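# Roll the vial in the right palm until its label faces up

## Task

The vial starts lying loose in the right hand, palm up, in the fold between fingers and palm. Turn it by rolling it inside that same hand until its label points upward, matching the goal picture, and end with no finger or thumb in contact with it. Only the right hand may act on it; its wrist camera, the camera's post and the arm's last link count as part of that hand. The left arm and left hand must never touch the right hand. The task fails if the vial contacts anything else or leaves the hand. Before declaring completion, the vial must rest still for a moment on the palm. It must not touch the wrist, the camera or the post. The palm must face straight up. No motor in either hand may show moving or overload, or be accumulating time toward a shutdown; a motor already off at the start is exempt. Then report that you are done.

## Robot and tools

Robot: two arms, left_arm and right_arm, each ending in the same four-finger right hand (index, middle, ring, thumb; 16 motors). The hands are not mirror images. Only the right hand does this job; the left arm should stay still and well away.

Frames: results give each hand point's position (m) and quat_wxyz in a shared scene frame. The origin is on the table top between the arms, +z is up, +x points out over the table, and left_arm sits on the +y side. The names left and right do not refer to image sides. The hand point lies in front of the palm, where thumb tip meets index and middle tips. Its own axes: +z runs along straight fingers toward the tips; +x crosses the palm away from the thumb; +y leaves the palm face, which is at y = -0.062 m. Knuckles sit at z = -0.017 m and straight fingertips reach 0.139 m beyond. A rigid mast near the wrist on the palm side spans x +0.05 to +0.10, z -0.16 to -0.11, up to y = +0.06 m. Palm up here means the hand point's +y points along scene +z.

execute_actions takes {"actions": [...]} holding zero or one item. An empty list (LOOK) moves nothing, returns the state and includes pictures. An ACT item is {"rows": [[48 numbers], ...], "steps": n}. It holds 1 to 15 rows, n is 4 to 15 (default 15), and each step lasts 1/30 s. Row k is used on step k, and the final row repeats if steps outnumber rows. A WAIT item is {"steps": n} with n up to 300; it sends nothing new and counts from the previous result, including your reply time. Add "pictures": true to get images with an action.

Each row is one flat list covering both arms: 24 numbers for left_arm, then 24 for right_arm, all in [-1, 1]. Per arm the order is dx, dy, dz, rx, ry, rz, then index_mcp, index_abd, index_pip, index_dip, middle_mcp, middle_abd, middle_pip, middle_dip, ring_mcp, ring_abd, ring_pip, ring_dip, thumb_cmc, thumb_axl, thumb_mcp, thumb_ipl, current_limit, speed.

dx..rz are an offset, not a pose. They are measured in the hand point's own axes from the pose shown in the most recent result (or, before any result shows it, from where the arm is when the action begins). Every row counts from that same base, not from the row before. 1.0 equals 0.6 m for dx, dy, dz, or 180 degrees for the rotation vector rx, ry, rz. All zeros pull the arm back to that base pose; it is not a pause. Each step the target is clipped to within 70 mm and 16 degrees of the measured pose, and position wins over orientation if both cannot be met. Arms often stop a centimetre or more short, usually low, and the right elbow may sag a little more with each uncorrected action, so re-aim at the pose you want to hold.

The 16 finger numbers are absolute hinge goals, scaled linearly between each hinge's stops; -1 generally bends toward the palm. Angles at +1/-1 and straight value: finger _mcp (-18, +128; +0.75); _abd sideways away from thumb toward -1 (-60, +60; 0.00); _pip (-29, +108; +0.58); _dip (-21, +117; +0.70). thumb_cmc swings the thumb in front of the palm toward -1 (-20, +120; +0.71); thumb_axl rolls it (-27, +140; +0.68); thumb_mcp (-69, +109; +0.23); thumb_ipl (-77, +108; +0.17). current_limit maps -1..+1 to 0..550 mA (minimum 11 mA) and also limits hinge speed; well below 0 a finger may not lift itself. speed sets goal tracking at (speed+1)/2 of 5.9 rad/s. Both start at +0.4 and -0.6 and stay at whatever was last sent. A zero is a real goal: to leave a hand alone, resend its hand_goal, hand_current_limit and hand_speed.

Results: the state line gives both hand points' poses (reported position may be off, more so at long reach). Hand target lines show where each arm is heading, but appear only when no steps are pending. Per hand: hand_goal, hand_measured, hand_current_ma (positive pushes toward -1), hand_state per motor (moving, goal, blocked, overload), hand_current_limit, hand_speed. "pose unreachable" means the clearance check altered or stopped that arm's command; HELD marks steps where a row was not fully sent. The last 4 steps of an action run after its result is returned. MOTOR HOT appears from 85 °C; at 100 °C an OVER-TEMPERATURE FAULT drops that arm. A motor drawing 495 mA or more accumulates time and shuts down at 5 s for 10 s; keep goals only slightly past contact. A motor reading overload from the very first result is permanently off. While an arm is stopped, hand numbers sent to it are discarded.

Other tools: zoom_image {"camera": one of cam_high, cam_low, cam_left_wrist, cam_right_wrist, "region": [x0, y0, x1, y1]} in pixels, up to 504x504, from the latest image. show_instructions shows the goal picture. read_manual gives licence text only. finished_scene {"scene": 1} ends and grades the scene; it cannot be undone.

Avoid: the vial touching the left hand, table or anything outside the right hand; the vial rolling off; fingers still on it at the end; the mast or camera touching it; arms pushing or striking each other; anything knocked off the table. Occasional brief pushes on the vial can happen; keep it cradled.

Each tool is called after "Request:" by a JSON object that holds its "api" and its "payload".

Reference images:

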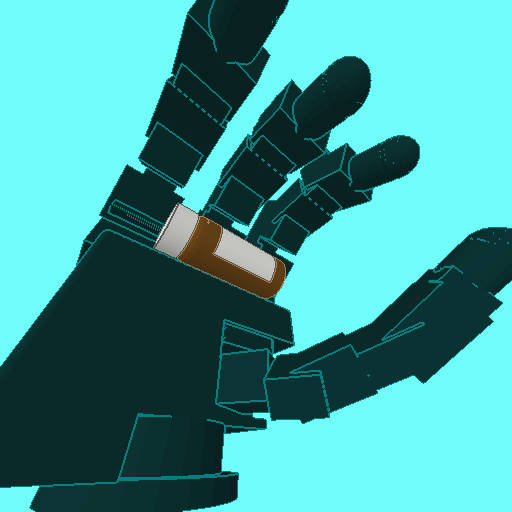

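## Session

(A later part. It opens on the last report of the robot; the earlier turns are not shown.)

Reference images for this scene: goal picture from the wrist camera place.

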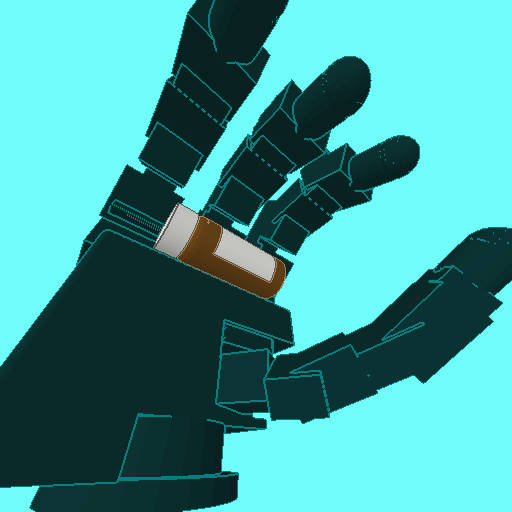

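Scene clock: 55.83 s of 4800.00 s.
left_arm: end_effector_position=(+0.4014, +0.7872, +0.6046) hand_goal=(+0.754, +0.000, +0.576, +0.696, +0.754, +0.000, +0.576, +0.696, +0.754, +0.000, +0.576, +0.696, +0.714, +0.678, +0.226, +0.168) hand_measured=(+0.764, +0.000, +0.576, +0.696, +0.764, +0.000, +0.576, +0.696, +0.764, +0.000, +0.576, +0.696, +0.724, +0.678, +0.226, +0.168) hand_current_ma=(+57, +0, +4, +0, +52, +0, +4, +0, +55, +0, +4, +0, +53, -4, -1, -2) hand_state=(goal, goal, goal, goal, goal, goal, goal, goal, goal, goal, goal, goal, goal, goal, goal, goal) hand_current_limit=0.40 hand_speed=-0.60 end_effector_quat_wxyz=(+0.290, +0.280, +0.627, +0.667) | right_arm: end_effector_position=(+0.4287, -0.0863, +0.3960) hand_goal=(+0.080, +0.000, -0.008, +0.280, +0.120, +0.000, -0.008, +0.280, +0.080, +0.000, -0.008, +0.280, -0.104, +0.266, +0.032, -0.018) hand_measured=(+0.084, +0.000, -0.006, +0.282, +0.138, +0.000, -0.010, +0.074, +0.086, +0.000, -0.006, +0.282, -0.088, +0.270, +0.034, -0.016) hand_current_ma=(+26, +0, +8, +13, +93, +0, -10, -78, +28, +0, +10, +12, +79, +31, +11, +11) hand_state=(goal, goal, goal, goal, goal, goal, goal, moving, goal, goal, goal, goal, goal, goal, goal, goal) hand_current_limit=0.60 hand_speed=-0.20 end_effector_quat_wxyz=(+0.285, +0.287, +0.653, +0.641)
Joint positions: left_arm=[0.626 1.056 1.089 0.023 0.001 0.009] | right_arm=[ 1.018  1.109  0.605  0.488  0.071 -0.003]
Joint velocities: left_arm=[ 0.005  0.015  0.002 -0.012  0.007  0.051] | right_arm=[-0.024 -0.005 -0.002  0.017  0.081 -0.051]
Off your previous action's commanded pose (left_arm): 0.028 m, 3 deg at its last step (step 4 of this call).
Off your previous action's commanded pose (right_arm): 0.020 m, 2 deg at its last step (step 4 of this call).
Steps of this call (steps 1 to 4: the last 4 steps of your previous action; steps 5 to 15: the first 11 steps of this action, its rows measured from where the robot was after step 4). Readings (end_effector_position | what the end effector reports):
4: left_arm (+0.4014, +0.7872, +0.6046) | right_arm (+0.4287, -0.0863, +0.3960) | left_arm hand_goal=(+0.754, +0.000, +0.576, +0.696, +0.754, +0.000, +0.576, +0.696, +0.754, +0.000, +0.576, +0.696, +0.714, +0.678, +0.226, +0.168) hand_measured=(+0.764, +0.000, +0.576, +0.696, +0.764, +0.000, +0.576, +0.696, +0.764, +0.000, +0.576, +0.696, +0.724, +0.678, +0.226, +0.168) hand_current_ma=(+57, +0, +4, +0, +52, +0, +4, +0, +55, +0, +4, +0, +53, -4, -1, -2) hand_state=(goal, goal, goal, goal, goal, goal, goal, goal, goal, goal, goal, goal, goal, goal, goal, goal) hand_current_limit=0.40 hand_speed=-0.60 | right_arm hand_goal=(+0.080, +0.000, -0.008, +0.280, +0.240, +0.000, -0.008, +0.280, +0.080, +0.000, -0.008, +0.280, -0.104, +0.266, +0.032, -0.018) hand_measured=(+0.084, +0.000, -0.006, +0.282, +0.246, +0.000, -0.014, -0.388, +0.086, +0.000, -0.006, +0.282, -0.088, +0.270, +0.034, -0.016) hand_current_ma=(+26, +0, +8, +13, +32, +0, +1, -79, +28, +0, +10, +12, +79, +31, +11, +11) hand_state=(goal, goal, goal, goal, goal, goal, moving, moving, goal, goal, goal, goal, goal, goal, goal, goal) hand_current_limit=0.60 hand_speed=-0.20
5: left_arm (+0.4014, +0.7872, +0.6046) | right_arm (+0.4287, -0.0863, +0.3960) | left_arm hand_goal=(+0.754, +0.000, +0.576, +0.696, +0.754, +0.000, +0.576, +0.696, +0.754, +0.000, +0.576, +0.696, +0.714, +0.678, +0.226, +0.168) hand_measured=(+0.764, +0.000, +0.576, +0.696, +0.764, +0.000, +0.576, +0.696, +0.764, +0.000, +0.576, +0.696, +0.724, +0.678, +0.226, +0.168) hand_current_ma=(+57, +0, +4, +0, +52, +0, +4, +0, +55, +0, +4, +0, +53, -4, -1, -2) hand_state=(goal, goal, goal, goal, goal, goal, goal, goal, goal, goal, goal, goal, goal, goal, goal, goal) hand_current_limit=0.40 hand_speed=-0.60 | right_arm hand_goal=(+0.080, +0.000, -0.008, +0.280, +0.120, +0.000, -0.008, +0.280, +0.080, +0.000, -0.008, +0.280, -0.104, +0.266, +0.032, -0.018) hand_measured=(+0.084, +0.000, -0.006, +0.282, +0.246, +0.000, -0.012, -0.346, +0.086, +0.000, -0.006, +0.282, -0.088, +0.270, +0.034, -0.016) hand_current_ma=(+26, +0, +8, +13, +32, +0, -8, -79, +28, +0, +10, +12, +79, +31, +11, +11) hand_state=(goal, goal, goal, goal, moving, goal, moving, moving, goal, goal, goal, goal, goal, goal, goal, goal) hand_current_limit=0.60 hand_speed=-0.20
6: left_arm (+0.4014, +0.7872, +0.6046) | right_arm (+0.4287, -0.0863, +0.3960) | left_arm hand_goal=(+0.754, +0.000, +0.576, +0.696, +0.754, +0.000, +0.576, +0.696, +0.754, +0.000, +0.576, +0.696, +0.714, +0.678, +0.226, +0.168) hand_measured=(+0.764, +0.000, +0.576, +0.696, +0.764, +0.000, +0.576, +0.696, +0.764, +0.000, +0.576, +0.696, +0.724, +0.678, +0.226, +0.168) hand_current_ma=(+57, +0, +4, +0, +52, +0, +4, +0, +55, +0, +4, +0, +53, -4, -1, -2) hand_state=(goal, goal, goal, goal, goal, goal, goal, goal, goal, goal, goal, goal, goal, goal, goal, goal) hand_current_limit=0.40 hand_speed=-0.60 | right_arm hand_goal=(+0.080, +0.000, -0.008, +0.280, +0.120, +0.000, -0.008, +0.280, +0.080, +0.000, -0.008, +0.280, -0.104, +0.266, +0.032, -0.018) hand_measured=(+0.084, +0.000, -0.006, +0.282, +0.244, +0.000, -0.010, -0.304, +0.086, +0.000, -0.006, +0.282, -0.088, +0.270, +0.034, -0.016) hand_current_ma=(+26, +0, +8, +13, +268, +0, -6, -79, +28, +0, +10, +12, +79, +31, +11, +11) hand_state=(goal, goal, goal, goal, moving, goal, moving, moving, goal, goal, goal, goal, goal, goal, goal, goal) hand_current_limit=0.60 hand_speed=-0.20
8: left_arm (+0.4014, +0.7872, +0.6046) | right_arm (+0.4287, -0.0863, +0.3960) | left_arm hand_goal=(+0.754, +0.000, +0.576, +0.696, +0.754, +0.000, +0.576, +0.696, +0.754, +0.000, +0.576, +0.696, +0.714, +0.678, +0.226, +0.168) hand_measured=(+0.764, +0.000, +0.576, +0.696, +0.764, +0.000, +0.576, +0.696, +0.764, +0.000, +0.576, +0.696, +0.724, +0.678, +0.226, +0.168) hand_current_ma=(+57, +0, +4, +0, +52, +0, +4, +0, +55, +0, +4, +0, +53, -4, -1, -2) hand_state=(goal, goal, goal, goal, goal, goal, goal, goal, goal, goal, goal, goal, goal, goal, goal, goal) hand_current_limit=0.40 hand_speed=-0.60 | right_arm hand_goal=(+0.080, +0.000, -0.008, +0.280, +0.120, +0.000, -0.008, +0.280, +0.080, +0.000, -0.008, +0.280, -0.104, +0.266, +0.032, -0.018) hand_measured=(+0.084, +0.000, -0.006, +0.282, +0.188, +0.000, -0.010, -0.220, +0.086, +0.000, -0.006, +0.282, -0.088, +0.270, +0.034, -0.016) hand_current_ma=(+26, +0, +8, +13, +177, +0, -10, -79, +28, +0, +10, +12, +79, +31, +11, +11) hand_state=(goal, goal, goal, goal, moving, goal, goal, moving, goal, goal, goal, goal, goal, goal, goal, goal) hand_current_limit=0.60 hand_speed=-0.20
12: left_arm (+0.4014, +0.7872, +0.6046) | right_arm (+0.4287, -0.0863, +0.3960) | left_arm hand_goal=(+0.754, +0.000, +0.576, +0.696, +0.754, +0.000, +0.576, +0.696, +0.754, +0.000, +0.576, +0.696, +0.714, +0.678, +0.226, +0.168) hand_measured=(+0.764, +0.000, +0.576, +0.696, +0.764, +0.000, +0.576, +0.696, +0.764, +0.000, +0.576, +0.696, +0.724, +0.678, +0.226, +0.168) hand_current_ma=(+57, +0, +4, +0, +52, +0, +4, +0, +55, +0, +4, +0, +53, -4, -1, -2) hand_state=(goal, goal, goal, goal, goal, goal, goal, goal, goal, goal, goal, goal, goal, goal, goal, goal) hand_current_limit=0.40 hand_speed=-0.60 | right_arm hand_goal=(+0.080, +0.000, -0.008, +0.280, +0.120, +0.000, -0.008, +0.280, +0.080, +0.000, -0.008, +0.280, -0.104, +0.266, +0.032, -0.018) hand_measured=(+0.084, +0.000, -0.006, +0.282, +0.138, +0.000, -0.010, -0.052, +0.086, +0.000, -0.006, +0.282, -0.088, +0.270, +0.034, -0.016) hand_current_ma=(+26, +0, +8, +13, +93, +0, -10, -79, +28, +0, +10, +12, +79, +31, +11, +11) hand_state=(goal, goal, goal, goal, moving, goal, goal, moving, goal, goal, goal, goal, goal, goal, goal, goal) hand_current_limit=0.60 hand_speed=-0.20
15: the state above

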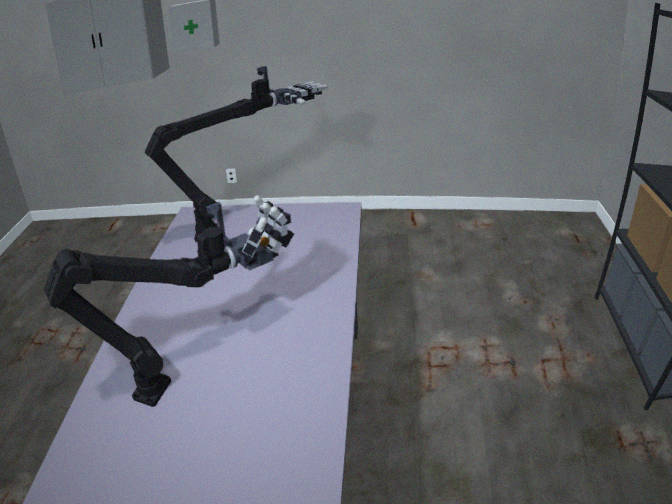

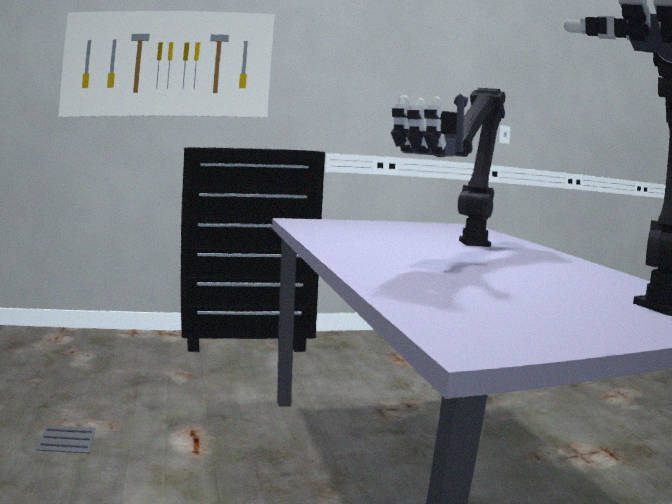

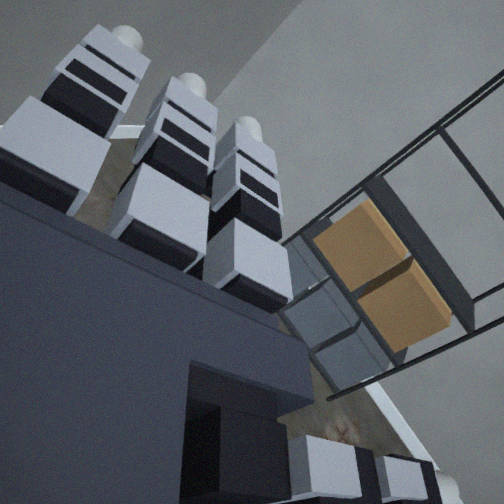

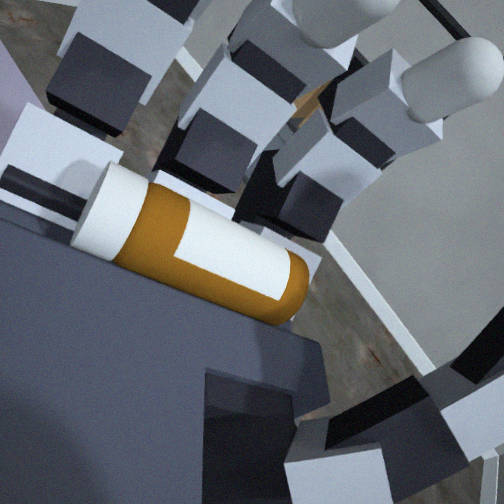

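Request:
{"api": "zoom_image", "payload": {"camera": "cam_right_wrist", "region": [60, 140, 340, 350]}}

Region (60, 140, 340, 350) of cam_right_wrist's 504x504 image, scaled by 1.800, with more detail than that image has; it fills the top 378 rows of this view, and the rest is white.

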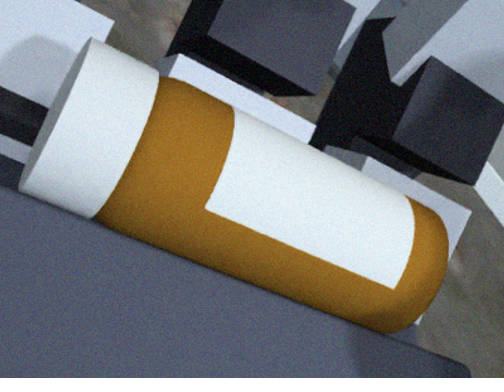

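Request:
{"api": "zoom_image", "payload": {"camera": "cam_high", "region": [235, 200, 305, 270]}}

Request:
{"api": "show_instructions", "payload": {}}

Region (235, 200, 305, 270) of cam_high's 672x504 image, scaled by 7.200, with more detail than that image has.

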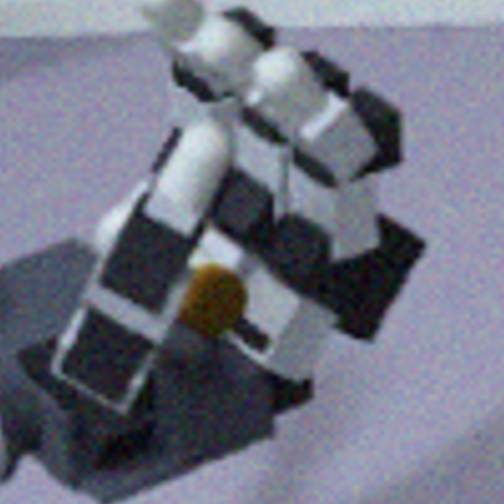

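Reference images for this scene: goal picture from the wrist camera place.

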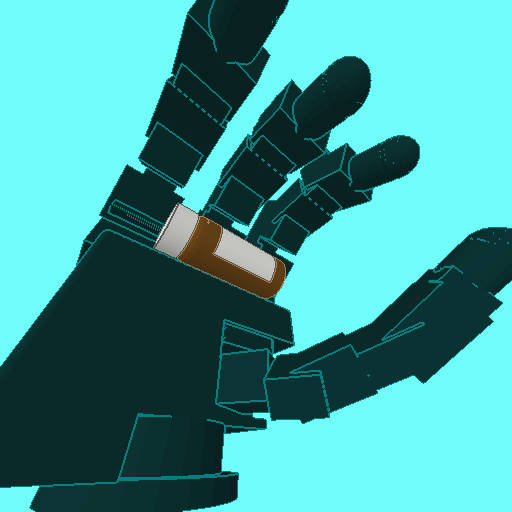

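Request:
{"api": "execute_actions", "payload": {"actions": []}}

Scene clock: 57.63 s of 4800.00 s.
left_arm: end_effector_position=(+0.4014, +0.7872, +0.6046) hand_goal=(+0.754, +0.000, +0.576, +0.696, +0.754, +0.000, +0.576, +0.696, +0.754, +0.000, +0.576, +0.696, +0.714, +0.678, +0.226, +0.168) hand_measured=(+0.764, +0.000, +0.576, +0.696, +0.764, +0.000, +0.576, +0.696, +0.764, +0.000, +0.576, +0.696, +0.724, +0.678, +0.226, +0.168) hand_current_ma=(+57, +0, +4, +0, +52, +0, +4, +0, +55, +0, +4, +0, +53, -4, -1, -2) hand_state=(goal, goal, goal, goal, goal, goal, goal, goal, goal, goal, goal, goal, goal, goal, goal, goal) hand_current_limit=0.40 hand_speed=-0.60 end_effector_quat_wxyz=(+0.290, +0.280, +0.627, +0.667) | right_arm: end_effector_position=(+0.4287, -0.0863, +0.3960) hand_goal=(+0.080, +0.000, -0.008, +0.280, +0.120, +0.000, -0.008, +0.280, +0.080, +0.000, -0.008, +0.280, -0.104, +0.266, +0.032, -0.018) hand_measured=(+0.084, +0.000, -0.006, +0.282, +0.138, +0.000, -0.010, +0.276, +0.086, +0.000, -0.006, +0.282, -0.088, +0.270, +0.034, -0.016) hand_current_ma=(+26, +0, +8, +13, +93, +0, -10, -18, +28, +0, +10, +12, +79, +31, +11, +11) hand_state=(goal, goal, goal, goal, goal, goal, goal, goal, goal, goal, goal, goal, goal, goal, goal, goal) hand_current_limit=0.60 hand_speed=-0.20 end_effector_quat_wxyz=(+0.285, +0.287, +0.653, +0.641)
Joint positions: left_arm=[0.626 1.056 1.089 0.023 0.001 0.009] | right_arm=[ 1.018  1.109  0.605  0.488  0.071 -0.003]
Joint velocities: left_arm=[-0.005 -0.015 -0.022 -0.007 -0.051 -0.037] | right_arm=[ 0.005 -0.005 -0.046  0.002  0.022 -0.051]
Hand target (left_arm): +0.395, +0.782, +0.631; +0.296, +0.271, +0.610, +0.683
Hand target (right_arm): +0.430, -0.086, +0.416; +0.289, +0.282, +0.640, +0.654
Off the commanded pose (left_arm): 0.028 m, 3 deg.
Off the commanded pose (right_arm): 0.020 m, 2 deg.
Kept back: nothing.
Steps of this call (steps 1 to 4: the last 4 steps of your previous action; steps 5 to 54: nothing new was sent). Readings (end_effector_position | what the end effector reports):
1: left_arm (+0.4014, +0.7872, +0.6046) | right_arm (+0.4287, -0.0863, +0.3960) | left_arm hand_goal=(+0.754, +0.000, +0.576, +0.696, +0.754, +0.000, +0.576, +0.696, +0.754, +0.000, +0.576, +0.696, +0.714, +0.678, +0.226, +0.168) hand_measured=(+0.764, +0.000, +0.576, +0.696, +0.764, +0.000, +0.576, +0.696, +0.764, +0.000, +0.576, +0.696, +0.724, +0.678, +0.226, +0.168) hand_current_ma=(+57, +0, +4, +0, +52, +0, +4, +0, +55, +0, +4, +0, +53, -4, -1, -2) hand_state=(goal, goal, goal, goal, goal, goal, goal, goal, goal, goal, goal, goal, goal, goal, goal, goal) hand_current_limit=0.40 hand_speed=-0.60 | right_arm hand_goal=(+0.080, +0.000, -0.008, +0.280, +0.120, +0.000, -0.008, +0.280, +0.080, +0.000, -0.008, +0.280, -0.104, +0.266, +0.032, -0.018) hand_measured=(+0.084, +0.000, -0.006, +0.282, +0.138, +0.000, -0.010, +0.116, +0.086, +0.000, -0.006, +0.282, -0.088, +0.270, +0.034, -0.016) hand_current_ma=(+26, +0, +8, +13, +93, +0, -10, -77, +28, +0, +10, +12, +79, +31, +11, +11) hand_state=(goal, goal, goal, goal, goal, goal, goal, moving, goal, goal, goal, goal, goal, goal, goal, goal) hand_current_limit=0.60 hand_speed=-0.20
2: left_arm (+0.4014, +0.7872, +0.6046) | right_arm (+0.4287, -0.0863, +0.3960) | left_arm hand_goal=(+0.754, +0.000, +0.576, +0.696, +0.754, +0.000, +0.576, +0.696, +0.754, +0.000, +0.576, +0.696, +0.714, +0.678, +0.226, +0.168) hand_measured=(+0.764, +0.000, +0.576, +0.696, +0.764, +0.000, +0.576, +0.696, +0.764, +0.000, +0.576, +0.696, +0.724, +0.678, +0.226, +0.168) hand_current_ma=(+57, +0, +4, +0, +52, +0, +4, +0, +55, +0, +4, +0, +53, -4, -1, -2) hand_state=(goal, goal, goal, goal, goal, goal, goal, goal, goal, goal, goal, goal, goal, goal, goal, goal) hand_current_limit=0.40 hand_speed=-0.60 | right_arm hand_goal=(+0.080, +0.000, -0.008, +0.280, +0.120, +0.000, -0.008, +0.280, +0.080, +0.000, -0.008, +0.280, -0.104, +0.266, +0.032, -0.018) hand_measured=(+0.084, +0.000, -0.006, +0.282, +0.138, +0.000, -0.010, +0.160, +0.086, +0.000, -0.006, +0.282, -0.088, +0.270, +0.034, -0.016) hand_current_ma=(+26, +0, +8, +13, +93, +0, -10, -77, +28, +0, +10, +12, +79, +31, +11, +11) hand_state=(goal, goal, goal, goal, goal, goal, goal, moving, goal, goal, goal, goal, goal, goal, goal, goal) hand_current_limit=0.60 hand_speed=-0.20
4: left_arm (+0.4014, +0.7872, +0.6046) | right_arm (+0.4287, -0.0863, +0.3960) | left_arm hand_goal=(+0.754, +0.000, +0.576, +0.696, +0.754, +0.000, +0.576, +0.696, +0.754, +0.000, +0.576, +0.696, +0.714, +0.678, +0.226, +0.168) hand_measured=(+0.764, +0.000, +0.576, +0.696, +0.764, +0.000, +0.576, +0.696, +0.764, +0.000, +0.576, +0.696, +0.724, +0.678, +0.226, +0.168) hand_current_ma=(+57, +0, +4, +0, +52, +0, +4, +0, +55, +0, +4, +0, +53, -4, -1, -2) hand_state=(goal, goal, goal, goal, goal, goal, goal, goal, goal, goal, goal, goal, goal, goal, goal, goal) hand_current_limit=0.40 hand_speed=-0.60 | right_arm hand_goal=(+0.080, +0.000, -0.008, +0.280, +0.120, +0.000, -0.008, +0.280, +0.080, +0.000, -0.008, +0.280, -0.104, +0.266, +0.032, -0.018) hand_measured=(+0.084, +0.000, -0.006, +0.282, +0.138, +0.000, -0.010, +0.242, +0.086, +0.000, -0.006, +0.282, -0.088, +0.270, +0.034, -0.016) hand_current_ma=(+26, +0, +8, +13, +93, +0, -10, -3, +28, +0, +10, +12, +79, +31, +11, +11) hand_state=(goal, goal, goal, goal, goal, goal, goal, moving, goal, goal, goal, goal, goal, goal, goal, goal) hand_current_limit=0.60 hand_speed=-0.20
8: left_arm (+0.4014, +0.7872, +0.6046) | right_arm (+0.4287, -0.0863, +0.3960) | left_arm hand_goal=(+0.754, +0.000, +0.576, +0.696, +0.754, +0.000, +0.576, +0.696, +0.754, +0.000, +0.576, +0.696, +0.714, +0.678, +0.226, +0.168) hand_measured=(+0.764, +0.000, +0.576, +0.696, +0.764, +0.000, +0.576, +0.696, +0.764, +0.000, +0.576, +0.696, +0.724, +0.678, +0.226, +0.168) hand_current_ma=(+57, +0, +4, +0, +52, +0, +4, +0, +55, +0, +4, +0, +53, -4, -1, -2) hand_state=(goal, goal, goal, goal, goal, goal, goal, goal, goal, goal, goal, goal, goal, goal, goal, goal) hand_current_limit=0.40 hand_speed=-0.60 | right_arm hand_goal=(+0.080, +0.000, -0.008, +0.280, +0.120, +0.000, -0.008, +0.280, +0.080, +0.000, -0.008, +0.280, -0.104, +0.266, +0.032, -0.018) hand_measured=(+0.084, +0.000, -0.006, +0.282, +0.138, +0.000, -0.010, +0.276, +0.086, +0.000, -0.006, +0.282, -0.088, +0.270, +0.034, -0.016) hand_current_ma=(+26, +0, +8, +13, +93, +0, -10, -17, +28, +0, +10, +12, +79, +31, +11, +11) hand_state=(goal, goal, goal, goal, goal, goal, goal, goal, goal, goal, goal, goal, goal, goal, goal, goal) hand_current_limit=0.60 hand_speed=-0.20
54: the state above

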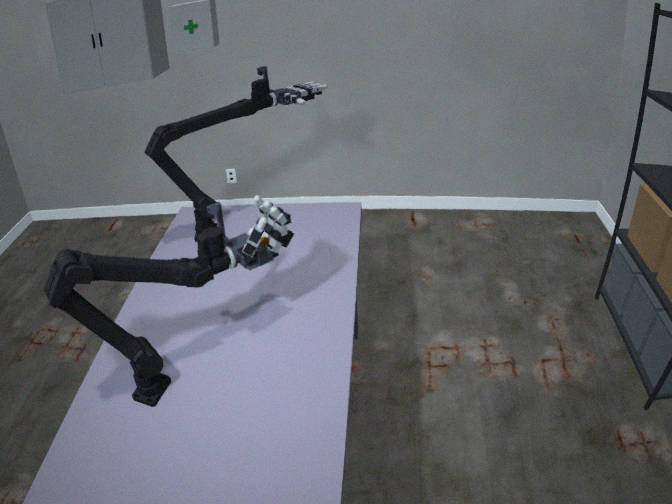

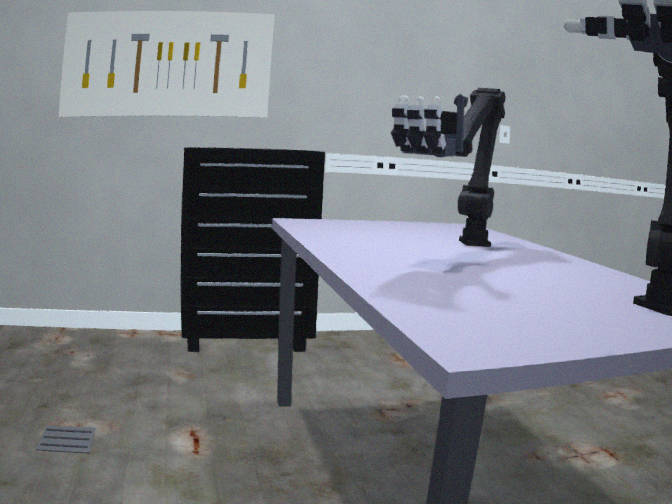

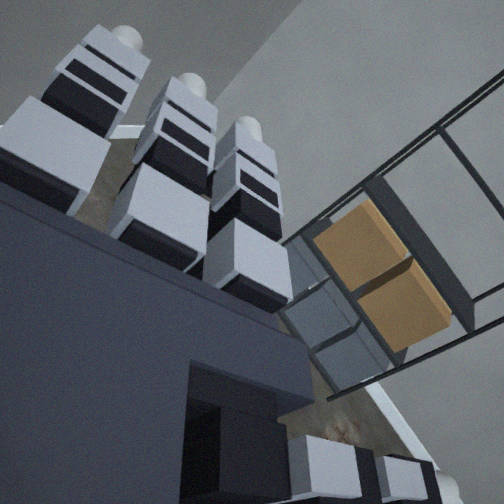

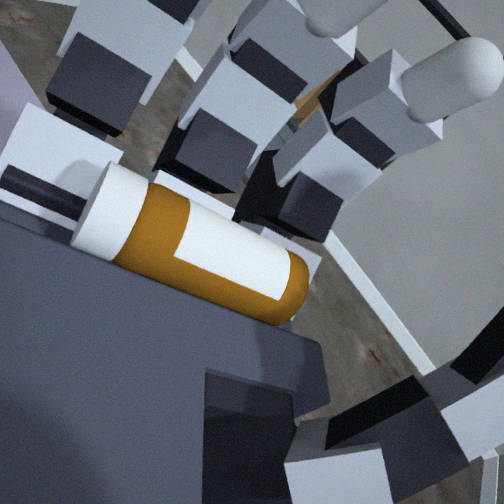

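Request:
{"api": "finished_scene", "payload": {"scene": 1}}

The scene is finished: the task was done.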